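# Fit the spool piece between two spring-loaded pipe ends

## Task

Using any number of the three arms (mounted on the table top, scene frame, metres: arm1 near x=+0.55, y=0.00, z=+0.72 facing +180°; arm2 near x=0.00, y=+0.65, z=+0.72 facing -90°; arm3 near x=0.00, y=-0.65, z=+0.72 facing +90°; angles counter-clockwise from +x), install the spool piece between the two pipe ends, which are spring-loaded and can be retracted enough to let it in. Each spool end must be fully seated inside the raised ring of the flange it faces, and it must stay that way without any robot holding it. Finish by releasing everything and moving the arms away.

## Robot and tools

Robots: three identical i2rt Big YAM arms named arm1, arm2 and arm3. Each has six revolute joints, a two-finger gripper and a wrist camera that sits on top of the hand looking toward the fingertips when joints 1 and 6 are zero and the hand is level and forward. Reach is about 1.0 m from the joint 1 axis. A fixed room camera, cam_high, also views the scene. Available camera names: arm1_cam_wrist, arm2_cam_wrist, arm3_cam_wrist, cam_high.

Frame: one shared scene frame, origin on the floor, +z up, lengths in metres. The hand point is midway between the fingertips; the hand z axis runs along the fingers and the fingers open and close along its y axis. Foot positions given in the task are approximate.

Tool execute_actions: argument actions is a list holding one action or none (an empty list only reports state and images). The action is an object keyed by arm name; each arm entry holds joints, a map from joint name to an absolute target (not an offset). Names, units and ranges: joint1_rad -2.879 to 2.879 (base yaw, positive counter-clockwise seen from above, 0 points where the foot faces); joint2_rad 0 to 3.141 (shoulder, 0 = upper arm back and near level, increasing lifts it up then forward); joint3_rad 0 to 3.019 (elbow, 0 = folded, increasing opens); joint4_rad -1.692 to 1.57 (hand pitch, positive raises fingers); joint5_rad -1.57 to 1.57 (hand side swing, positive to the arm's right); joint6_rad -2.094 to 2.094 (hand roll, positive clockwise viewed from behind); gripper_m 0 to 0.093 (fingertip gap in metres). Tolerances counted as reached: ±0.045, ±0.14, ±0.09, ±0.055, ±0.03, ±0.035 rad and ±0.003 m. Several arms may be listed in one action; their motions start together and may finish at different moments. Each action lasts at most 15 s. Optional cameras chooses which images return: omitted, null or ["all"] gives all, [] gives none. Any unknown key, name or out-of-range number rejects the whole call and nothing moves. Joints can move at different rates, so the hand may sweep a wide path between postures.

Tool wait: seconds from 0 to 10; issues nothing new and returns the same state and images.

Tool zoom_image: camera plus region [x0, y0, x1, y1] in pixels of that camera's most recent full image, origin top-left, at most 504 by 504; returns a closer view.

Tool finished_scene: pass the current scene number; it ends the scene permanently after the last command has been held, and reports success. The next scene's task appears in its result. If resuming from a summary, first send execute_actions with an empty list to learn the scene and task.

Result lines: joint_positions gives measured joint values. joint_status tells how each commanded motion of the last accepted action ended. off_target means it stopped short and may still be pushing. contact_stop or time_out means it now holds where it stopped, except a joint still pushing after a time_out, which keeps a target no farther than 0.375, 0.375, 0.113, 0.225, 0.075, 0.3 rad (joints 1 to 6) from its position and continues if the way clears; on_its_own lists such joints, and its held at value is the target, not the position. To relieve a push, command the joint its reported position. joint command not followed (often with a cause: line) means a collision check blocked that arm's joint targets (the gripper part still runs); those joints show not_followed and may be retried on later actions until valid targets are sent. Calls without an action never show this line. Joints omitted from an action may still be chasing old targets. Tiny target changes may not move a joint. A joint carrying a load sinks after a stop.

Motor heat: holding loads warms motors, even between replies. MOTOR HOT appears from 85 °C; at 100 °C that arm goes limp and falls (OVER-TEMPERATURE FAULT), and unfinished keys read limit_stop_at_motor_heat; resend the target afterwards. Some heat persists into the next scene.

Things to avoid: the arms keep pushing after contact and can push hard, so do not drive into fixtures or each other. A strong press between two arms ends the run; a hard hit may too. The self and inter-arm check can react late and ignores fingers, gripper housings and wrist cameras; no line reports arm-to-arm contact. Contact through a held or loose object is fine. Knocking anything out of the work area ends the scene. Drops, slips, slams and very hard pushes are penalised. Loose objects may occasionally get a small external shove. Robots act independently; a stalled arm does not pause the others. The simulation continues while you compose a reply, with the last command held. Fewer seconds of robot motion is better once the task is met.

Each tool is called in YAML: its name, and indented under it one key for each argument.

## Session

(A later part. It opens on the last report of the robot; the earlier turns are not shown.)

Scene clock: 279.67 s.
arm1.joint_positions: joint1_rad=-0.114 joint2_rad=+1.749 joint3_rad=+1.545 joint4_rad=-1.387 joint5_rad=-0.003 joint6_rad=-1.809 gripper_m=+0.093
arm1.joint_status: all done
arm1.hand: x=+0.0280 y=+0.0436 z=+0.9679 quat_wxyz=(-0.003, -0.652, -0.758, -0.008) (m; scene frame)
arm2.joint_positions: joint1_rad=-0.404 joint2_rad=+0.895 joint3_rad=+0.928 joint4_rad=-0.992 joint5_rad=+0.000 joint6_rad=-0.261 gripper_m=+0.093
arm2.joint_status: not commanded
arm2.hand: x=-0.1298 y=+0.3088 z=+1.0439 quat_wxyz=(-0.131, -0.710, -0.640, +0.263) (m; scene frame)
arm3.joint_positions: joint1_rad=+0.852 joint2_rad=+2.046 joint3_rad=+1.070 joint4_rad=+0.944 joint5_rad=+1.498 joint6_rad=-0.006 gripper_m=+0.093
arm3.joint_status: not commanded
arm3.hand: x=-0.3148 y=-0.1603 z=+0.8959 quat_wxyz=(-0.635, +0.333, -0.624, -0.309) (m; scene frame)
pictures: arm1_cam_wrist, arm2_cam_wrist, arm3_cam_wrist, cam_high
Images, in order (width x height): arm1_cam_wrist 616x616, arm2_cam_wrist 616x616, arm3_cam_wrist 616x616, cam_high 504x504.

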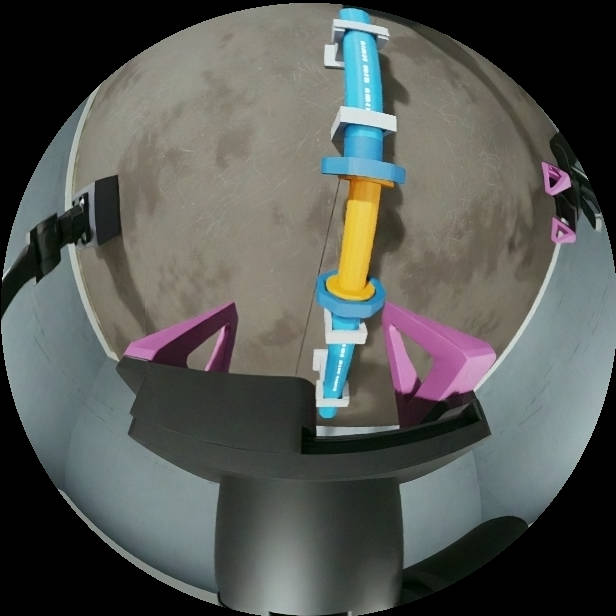

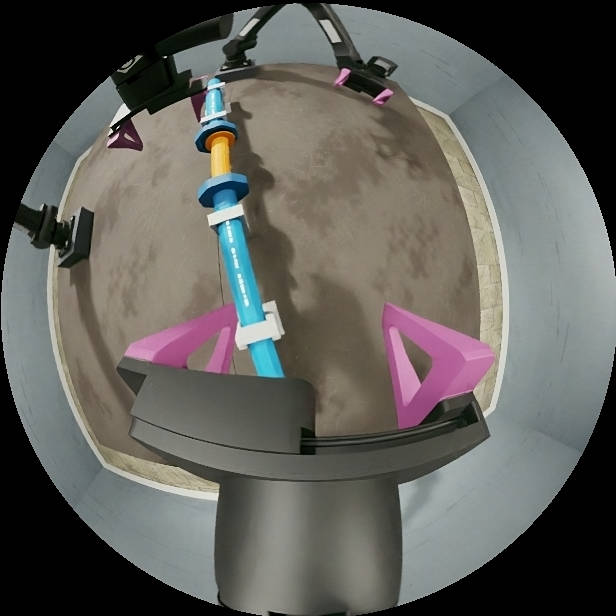

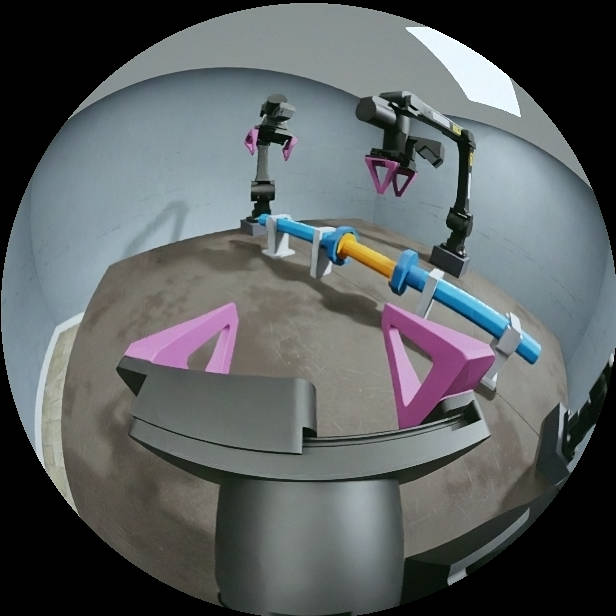

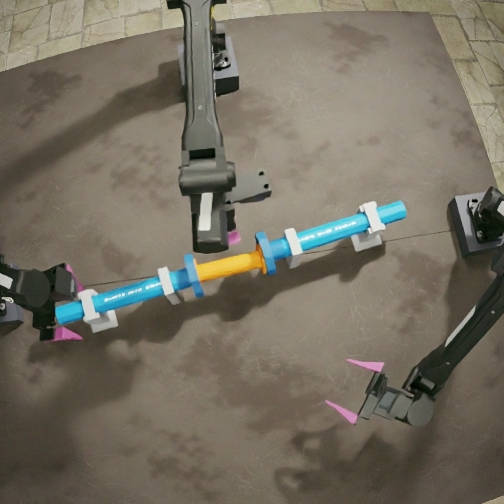

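execute_actions:
  actions:
    - {"arm1":{"joints":{"joint1_rad":0.035,"joint2_rad":1.98,"joint3_rad":1.66,"joint4_rad":-1.3,"joint6_rad":-1.72}}}
  cameras: ["arm1_cam_wrist","arm3_cam_wrist"]

Scene clock: 285.13 s.
arm1.joint_positions: joint1_rad=+0.040 joint2_rad=+1.996 joint3_rad=+1.634 joint4_rad=-1.308 joint5_rad=+0.000 joint6_rad=-1.728 gripper_m=+0.093
arm1.joint_status: all done
arm1.hand: x=-0.0211 y=-0.0390 z=+0.8665 quat_wxyz=(-0.031, -0.623, -0.781, -0.037) (m; scene frame)
arm2.joint_positions: joint1_rad=-0.404 joint2_rad=+0.895 joint3_rad=+0.928 joint4_rad=-0.992 joint5_rad=+0.000 joint6_rad=-0.261 gripper_m=+0.093
arm2.joint_status: not commanded
arm2.hand: x=-0.1298 y=+0.3088 z=+1.0439 quat_wxyz=(-0.131, -0.710, -0.640, +0.263) (m; scene frame)
arm3.joint_positions: joint1_rad=+0.852 joint2_rad=+2.046 joint3_rad=+1.070 joint4_rad=+0.944 joint5_rad=+1.498 joint6_rad=-0.006 gripper_m=+0.093
arm3.joint_status: not commanded
arm3.hand: x=-0.3148 y=-0.1603 z=+0.8959 quat_wxyz=(-0.635, +0.333, -0.624, -0.309) (m; scene frame)
pictures: arm1_cam_wrist, arm3_cam_wrist
Images, in order (width x height): arm1_cam_wrist 616x616, arm3_cam_wrist 616x616.

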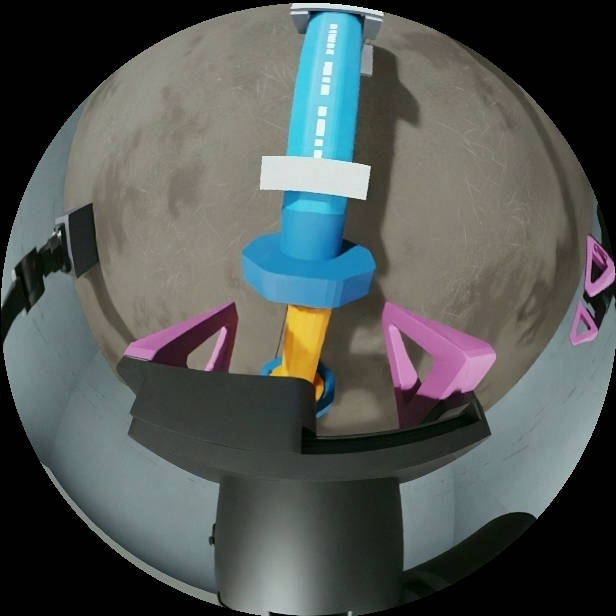

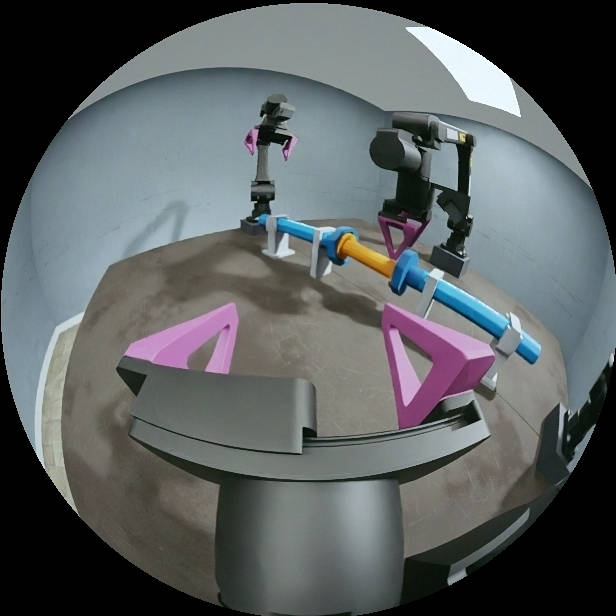

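execute_actions:
  actions:
    - {"arm1":{"joints":{"joint1_rad":0.0,"joint6_rad":-1.68}}}
  cameras: []

execute_actions:
  actions:
    - {"arm1":{"joints":{"joint2_rad":2.035,"joint3_rad":1.56,"joint4_rad":-1.2}}}
  cameras: ["arm1_cam_wrist","arm3_cam_wrist"]

zoom_image:
  camera: "arm3_cam_wrist"
  region: [300,200,460,320]

Scene clock: 291.53 s.
arm1.joint_positions: joint1_rad=+0.000 joint2_rad=+1.996 joint3_rad=+1.634 joint4_rad=-1.308 joint5_rad=+0.000 joint6_rad=-1.689 gripper_m=+0.093
arm1.joint_status: all done
arm1.hand: x=-0.0221 y=-0.0163 z=+0.8668 quat_wxyz=(-0.031, -0.653, -0.756, -0.036) (m; scene frame)
arm2.joint_positions: joint1_rad=-0.404 joint2_rad=+0.895 joint3_rad=+0.928 joint4_rad=-0.992 joint5_rad=+0.000 joint6_rad=-0.261 gripper_m=+0.093
arm2.joint_status: not commanded
arm2.hand: x=-0.1298 y=+0.3088 z=+1.0439 quat_wxyz=(-0.131, -0.710, -0.640, +0.263) (m; scene frame)
arm3.joint_positions: joint1_rad=+0.852 joint2_rad=+2.046 joint3_rad=+1.070 joint4_rad=+0.944 joint5_rad=+1.498 joint6_rad=-0.006 gripper_m=+0.093
arm3.joint_status: not commanded
arm3.hand: x=-0.3148 y=-0.1603 z=+0.8959 quat_wxyz=(-0.635, +0.333, -0.624, -0.309) (m; scene frame)
pictures: none
No camera images: the call's "cameras" was empty. Leave "cameras" out to get every camera's image.

Scene clock: 292.43 s.
arm1.joint_positions: joint1_rad=+0.000 joint2_rad=+2.026 joint3_rad=+1.562 joint4_rad=-1.213 joint5_rad=+0.000 joint6_rad=-1.688 gripper_m=+0.093
arm1.joint_status: all done
arm1.hand: x=-0.0143 y=-0.0156 z=+0.8245 quat_wxyz=(-0.034, -0.653, -0.755, -0.039) (m; scene frame)
arm2.joint_positions: joint1_rad=-0.404 joint2_rad=+0.895 joint3_rad=+0.928 joint4_rad=-0.992 joint5_rad=+0.000 joint6_rad=-0.261 gripper_m=+0.093
arm2.joint_status: not commanded
arm2.hand: x=-0.1298 y=+0.3088 z=+1.0439 quat_wxyz=(-0.131, -0.710, -0.640, +0.263) (m; scene frame)
arm3.joint_positions: joint1_rad=+0.852 joint2_rad=+2.046 joint3_rad=+1.070 joint4_rad=+0.944 joint5_rad=+1.498 joint6_rad=-0.006 gripper_m=+0.093
arm3.joint_status: not commanded
arm3.hand: x=-0.3148 y=-0.1603 z=+0.8959 quat_wxyz=(-0.635, +0.333, -0.624, -0.309) (m; scene frame)
pictures: arm1_cam_wrist, arm3_cam_wrist
Images, in order (width x height): arm1_cam_wrist 616x616, arm3_cam_wrist 616x616.

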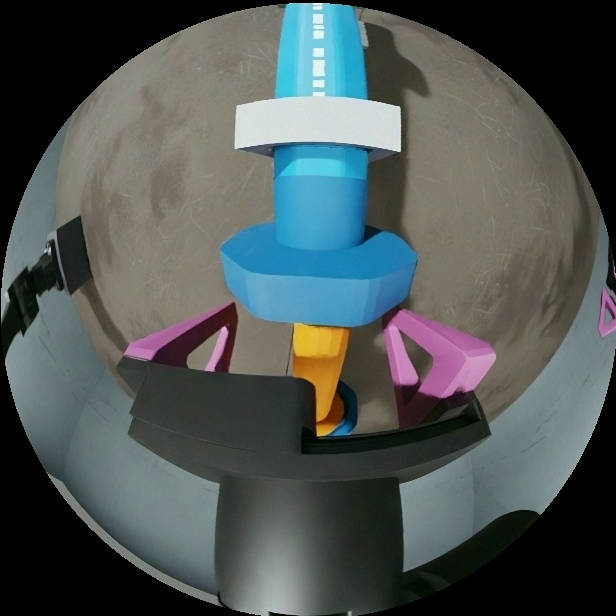

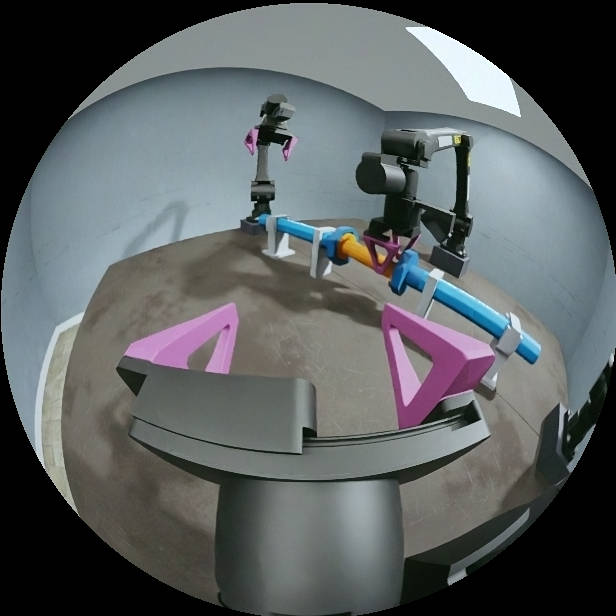

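Region (300, 200, 460, 320) of arm3_cam_wrist's 616x616 image, scaled by 3.150, with more detail than that image has; it fills the top 378 rows of this view, and the rest is white.

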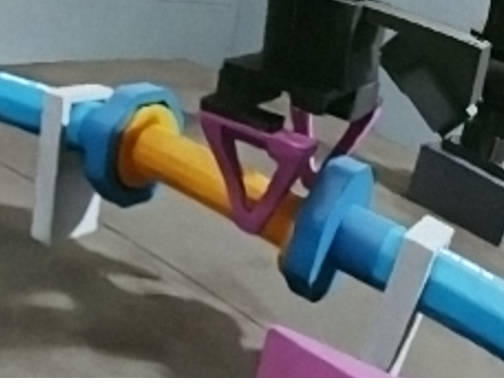

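execute_actions:
  actions:
    - {"arm1":{"joints":{"gripper_m":0.03}}}
  cameras: ["arm1_cam_wrist","arm3_cam_wrist","cam_high"]

zoom_image:
  camera: "arm3_cam_wrist"
  region: [300,200,460,320]

zoom_image:
  camera: "cam_high"
  region: [170,200,330,310]

Scene clock: 295.73 s.
arm1.joint_positions: joint1_rad=+0.000 joint2_rad=+2.026 joint3_rad=+1.562 joint4_rad=-1.205 joint5_rad=-0.003 joint6_rad=-1.688 gripper_m=+0.035
arm1.joint_status: gripper_m off_target (ended at +0.035, target +0.030)
arm1.hand: x=-0.0163 y=-0.0160 z=+0.8243 quat_wxyz=(-0.032, -0.654, -0.755, -0.035) (m; scene frame)
arm2.joint_positions: joint1_rad=-0.404 joint2_rad=+0.895 joint3_rad=+0.928 joint4_rad=-0.992 joint5_rad=+0.000 joint6_rad=-0.261 gripper_m=+0.093
arm2.joint_status: not commanded
arm2.hand: x=-0.1298 y=+0.3088 z=+1.0439 quat_wxyz=(-0.131, -0.710, -0.640, +0.263) (m; scene frame)
arm3.joint_positions: joint1_rad=+0.852 joint2_rad=+2.046 joint3_rad=+1.070 joint4_rad=+0.944 joint5_rad=+1.498 joint6_rad=-0.006 gripper_m=+0.093
arm3.joint_status: not commanded
arm3.hand: x=-0.3148 y=-0.1603 z=+0.8959 quat_wxyz=(-0.635, +0.333, -0.624, -0.309) (m; scene frame)
pictures: arm1_cam_wrist, arm3_cam_wrist, cam_high
Images, in order (width x height): arm1_cam_wrist 616x616, arm3_cam_wrist 616x616, cam_high 504x504.

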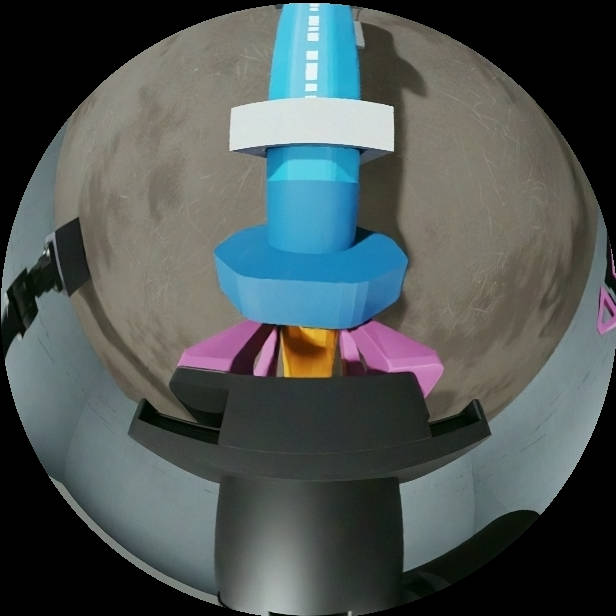

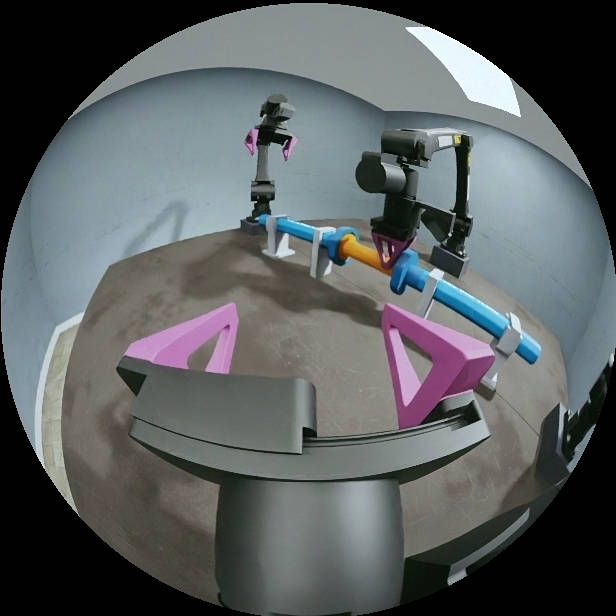

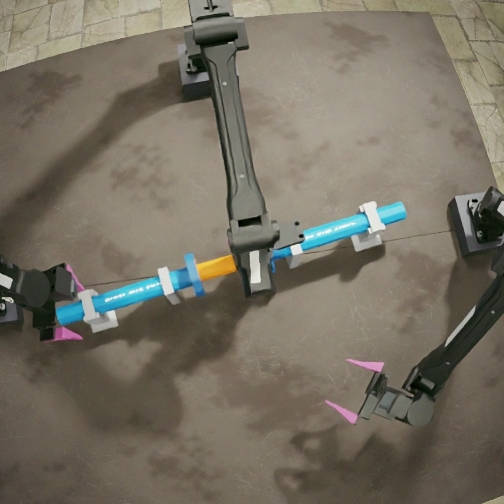

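Region (300, 200, 460, 320) of arm3_cam_wrist's 616x616 image, scaled by 3.150, with more detail than that image has; it fills the top 378 rows of this view, and the rest is white.

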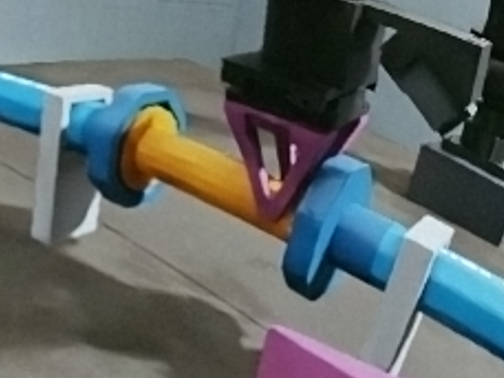

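Region (170, 200, 330, 310) of cam_high's 504x504 image, scaled by 3.150, with more detail than that image has; it fills the top 346 rows of this view, and the rest is white.

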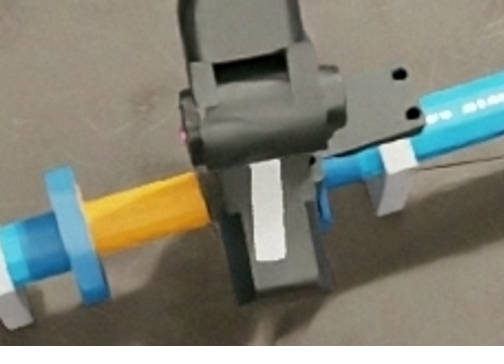

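Rim no longer protrudes. Release and check.

execute_actions:
  actions:
    - {"arm1":{"joints":{"gripper_m":0.093}}}
  cameras: []

execute_actions:
  actions:
    - {"arm1":{"joints":{"joint1_rad":-0.05,"joint2_rad":1.75,"joint3_rad":1.56,"joint4_rad":-1.4,"joint6_rad":-1.75}}}

zoom_image:
  camera: "arm1_cam_wrist"
  region: [200,120,420,340]

zoom_image:
  camera: "cam_high"
  region: [170,220,300,310]

Scene clock: 298.60 s.
arm1.joint_positions: joint1_rad=+0.000 joint2_rad=+2.026 joint3_rad=+1.562 joint4_rad=-1.205 joint5_rad=-0.003 joint6_rad=-1.688 gripper_m=+0.093
arm1.joint_status: all done
arm1.hand: x=-0.0163 y=-0.0160 z=+0.8243 quat_wxyz=(-0.032, -0.654, -0.755, -0.035) (m; scene frame)
arm2.joint_positions: joint1_rad=-0.404 joint2_rad=+0.895 joint3_rad=+0.928 joint4_rad=-0.992 joint5_rad=+0.000 joint6_rad=-0.261 gripper_m=+0.093
arm2.joint_status: not commanded
arm2.hand: x=-0.1298 y=+0.3088 z=+1.0439 quat_wxyz=(-0.131, -0.710, -0.640, +0.263) (m; scene frame)
arm3.joint_positions: joint1_rad=+0.852 joint2_rad=+2.046 joint3_rad=+1.070 joint4_rad=+0.944 joint5_rad=+1.498 joint6_rad=-0.006 gripper_m=+0.093
arm3.joint_status: not commanded
arm3.hand: x=-0.3148 y=-0.1603 z=+0.8959 quat_wxyz=(-0.635, +0.333, -0.624, -0.309) (m; scene frame)
pictures: none
No camera images: the call's "cameras" was empty. Leave "cameras" out to get every camera's image.

Scene clock: 299.93 s.
arm1.joint_positions: joint1_rad=-0.053 joint2_rad=+1.739 joint3_rad=+1.553 joint4_rad=-1.389 joint5_rad=-0.002 joint6_rad=-1.741 gripper_m=+0.093
arm1.joint_status: all done
arm1.hand: x=+0.0246 y=+0.0117 z=+0.9754 quat_wxyz=(+0.003, -0.654, -0.756, -0.004) (m; scene frame)
arm2.joint_positions: joint1_rad=-0.404 joint2_rad=+0.895 joint3_rad=+0.928 joint4_rad=-0.992 joint5_rad=+0.000 joint6_rad=-0.261 gripper_m=+0.093
arm2.joint_status: not commanded
arm2.hand: x=-0.1298 y=+0.3088 z=+1.0439 quat_wxyz=(-0.131, -0.710, -0.640, +0.263) (m; scene frame)
arm3.joint_positions: joint1_rad=+0.852 joint2_rad=+2.046 joint3_rad=+1.070 joint4_rad=+0.944 joint5_rad=+1.498 joint6_rad=-0.006 gripper_m=+0.093
arm3.joint_status: not commanded
arm3.hand: x=-0.3148 y=-0.1603 z=+0.8959 quat_wxyz=(-0.635, +0.333, -0.624, -0.309) (m; scene frame)
pictures: arm1_cam_wrist, arm2_cam_wrist, arm3_cam_wrist, cam_high
Images, in order (width x height): arm1_cam_wrist 616x616, arm2_cam_wrist 616x616, arm3_cam_wrist 616x616, cam_high 504x504.

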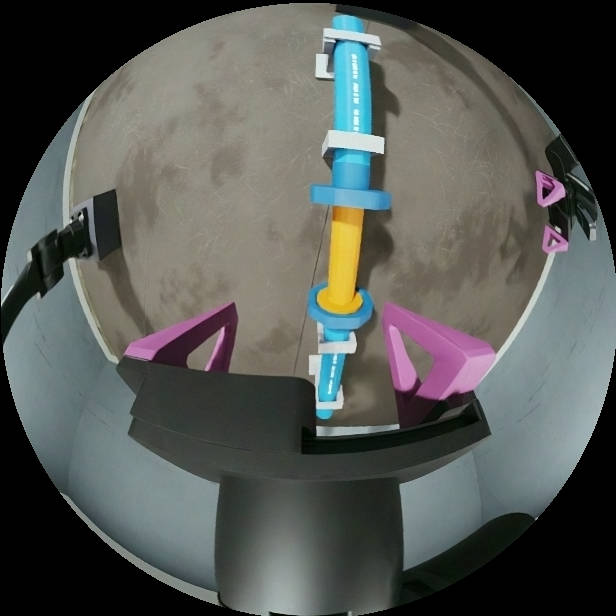

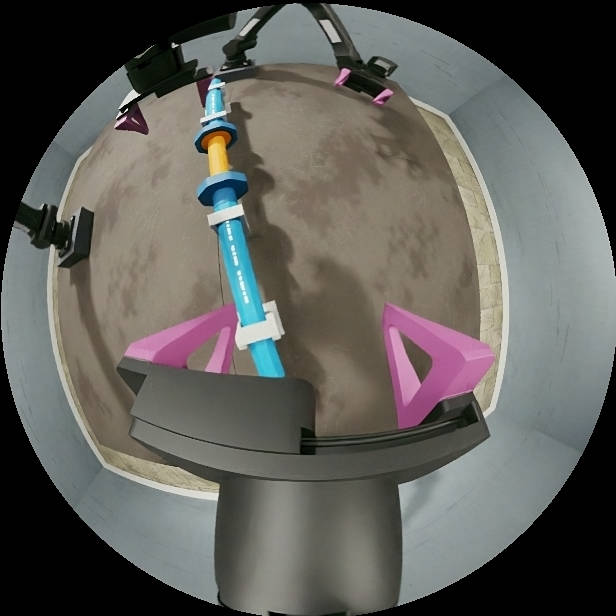

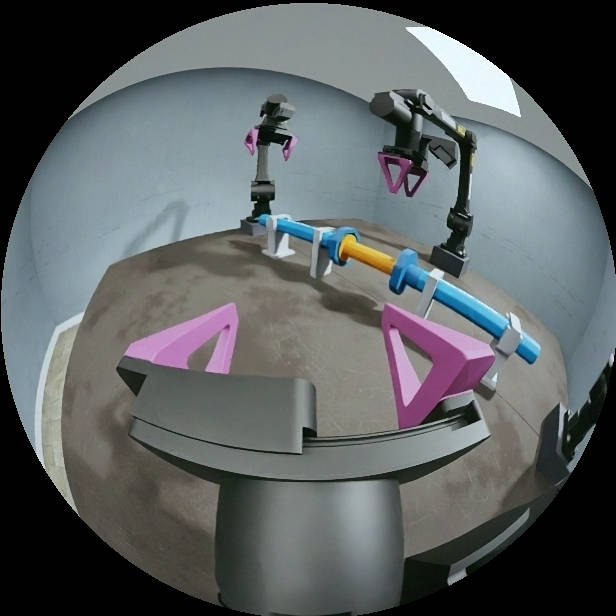

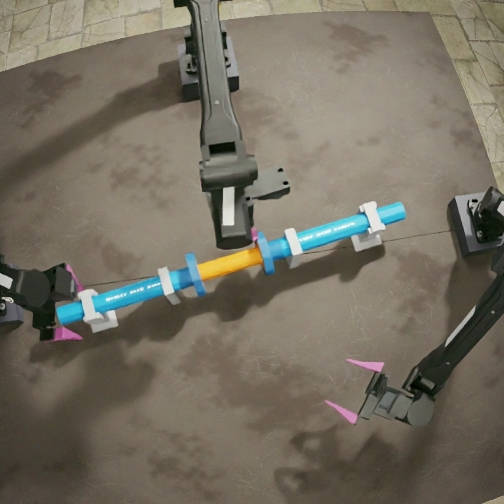

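Region (200, 120, 420, 340) of arm1_cam_wrist's 616x616 image, scaled by 2.291, with more detail than that image has.

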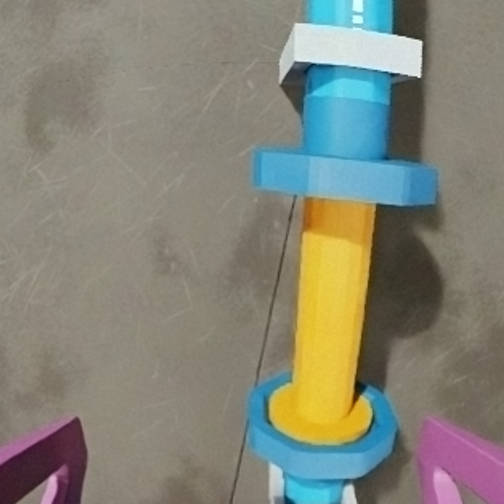

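Region (170, 220, 300, 310) of cam_high's 504x504 image, scaled by 3.877, with more detail than that image has; it fills the top 349 rows of this view, and the rest is white.

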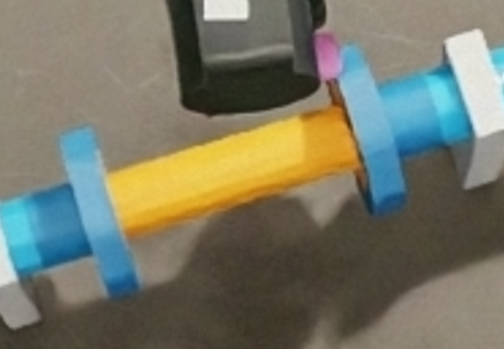

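Seated.

execute_actions:
  actions:
    - {"arm1":{"joints":{"joint2_rad":0.9,"joint3_rad":1.3,"joint6_rad":0}},"arm3":{"joints":{"joint1_rad":0.4,"joint2_rad":0.8,"joint3_rad":1.2,"joint4_rad":-1.2,"joint5_rad":0}}}
  cameras: []

finished_scene:
  scene: 1

Scene clock: 304.53 s.
arm1.joint_positions: joint1_rad=-0.053 joint2_rad=+0.893 joint3_rad=+1.299 joint4_rad=-1.390 joint5_rad=-0.002 joint6_rad=-0.009 gripper_m=+0.093
arm1.joint_status: all done
arm1.hand: x=+0.2276 y=+0.0036 z=+1.2126 quat_wxyz=(+0.010, -0.957, +0.006, +0.291) (m; scene frame)
arm2.joint_positions: joint1_rad=-0.404 joint2_rad=+0.895 joint3_rad=+0.928 joint4_rad=-0.992 joint5_rad=+0.000 joint6_rad=-0.261 gripper_m=+0.093
arm2.joint_status: not commanded
arm2.hand: x=-0.1298 y=+0.3088 z=+1.0439 quat_wxyz=(-0.131, -0.710, -0.640, +0.263) (m; scene frame)
arm3.joint_positions: joint1_rad=+0.394 joint2_rad=+0.796 joint3_rad=+1.174 joint4_rad=-1.183 joint5_rad=+0.002 joint6_rad=-0.003 gripper_m=+0.093
arm3.joint_status: all done
arm3.hand: x=-0.1320 y=-0.3466 z=+1.1914 quat_wxyz=(-0.206, +0.777, -0.507, -0.312) (m; scene frame)
pictures: none
No camera images: the call's "cameras" was empty. Leave "cameras" out to get every camera's image.

The scene is finished: the task was done.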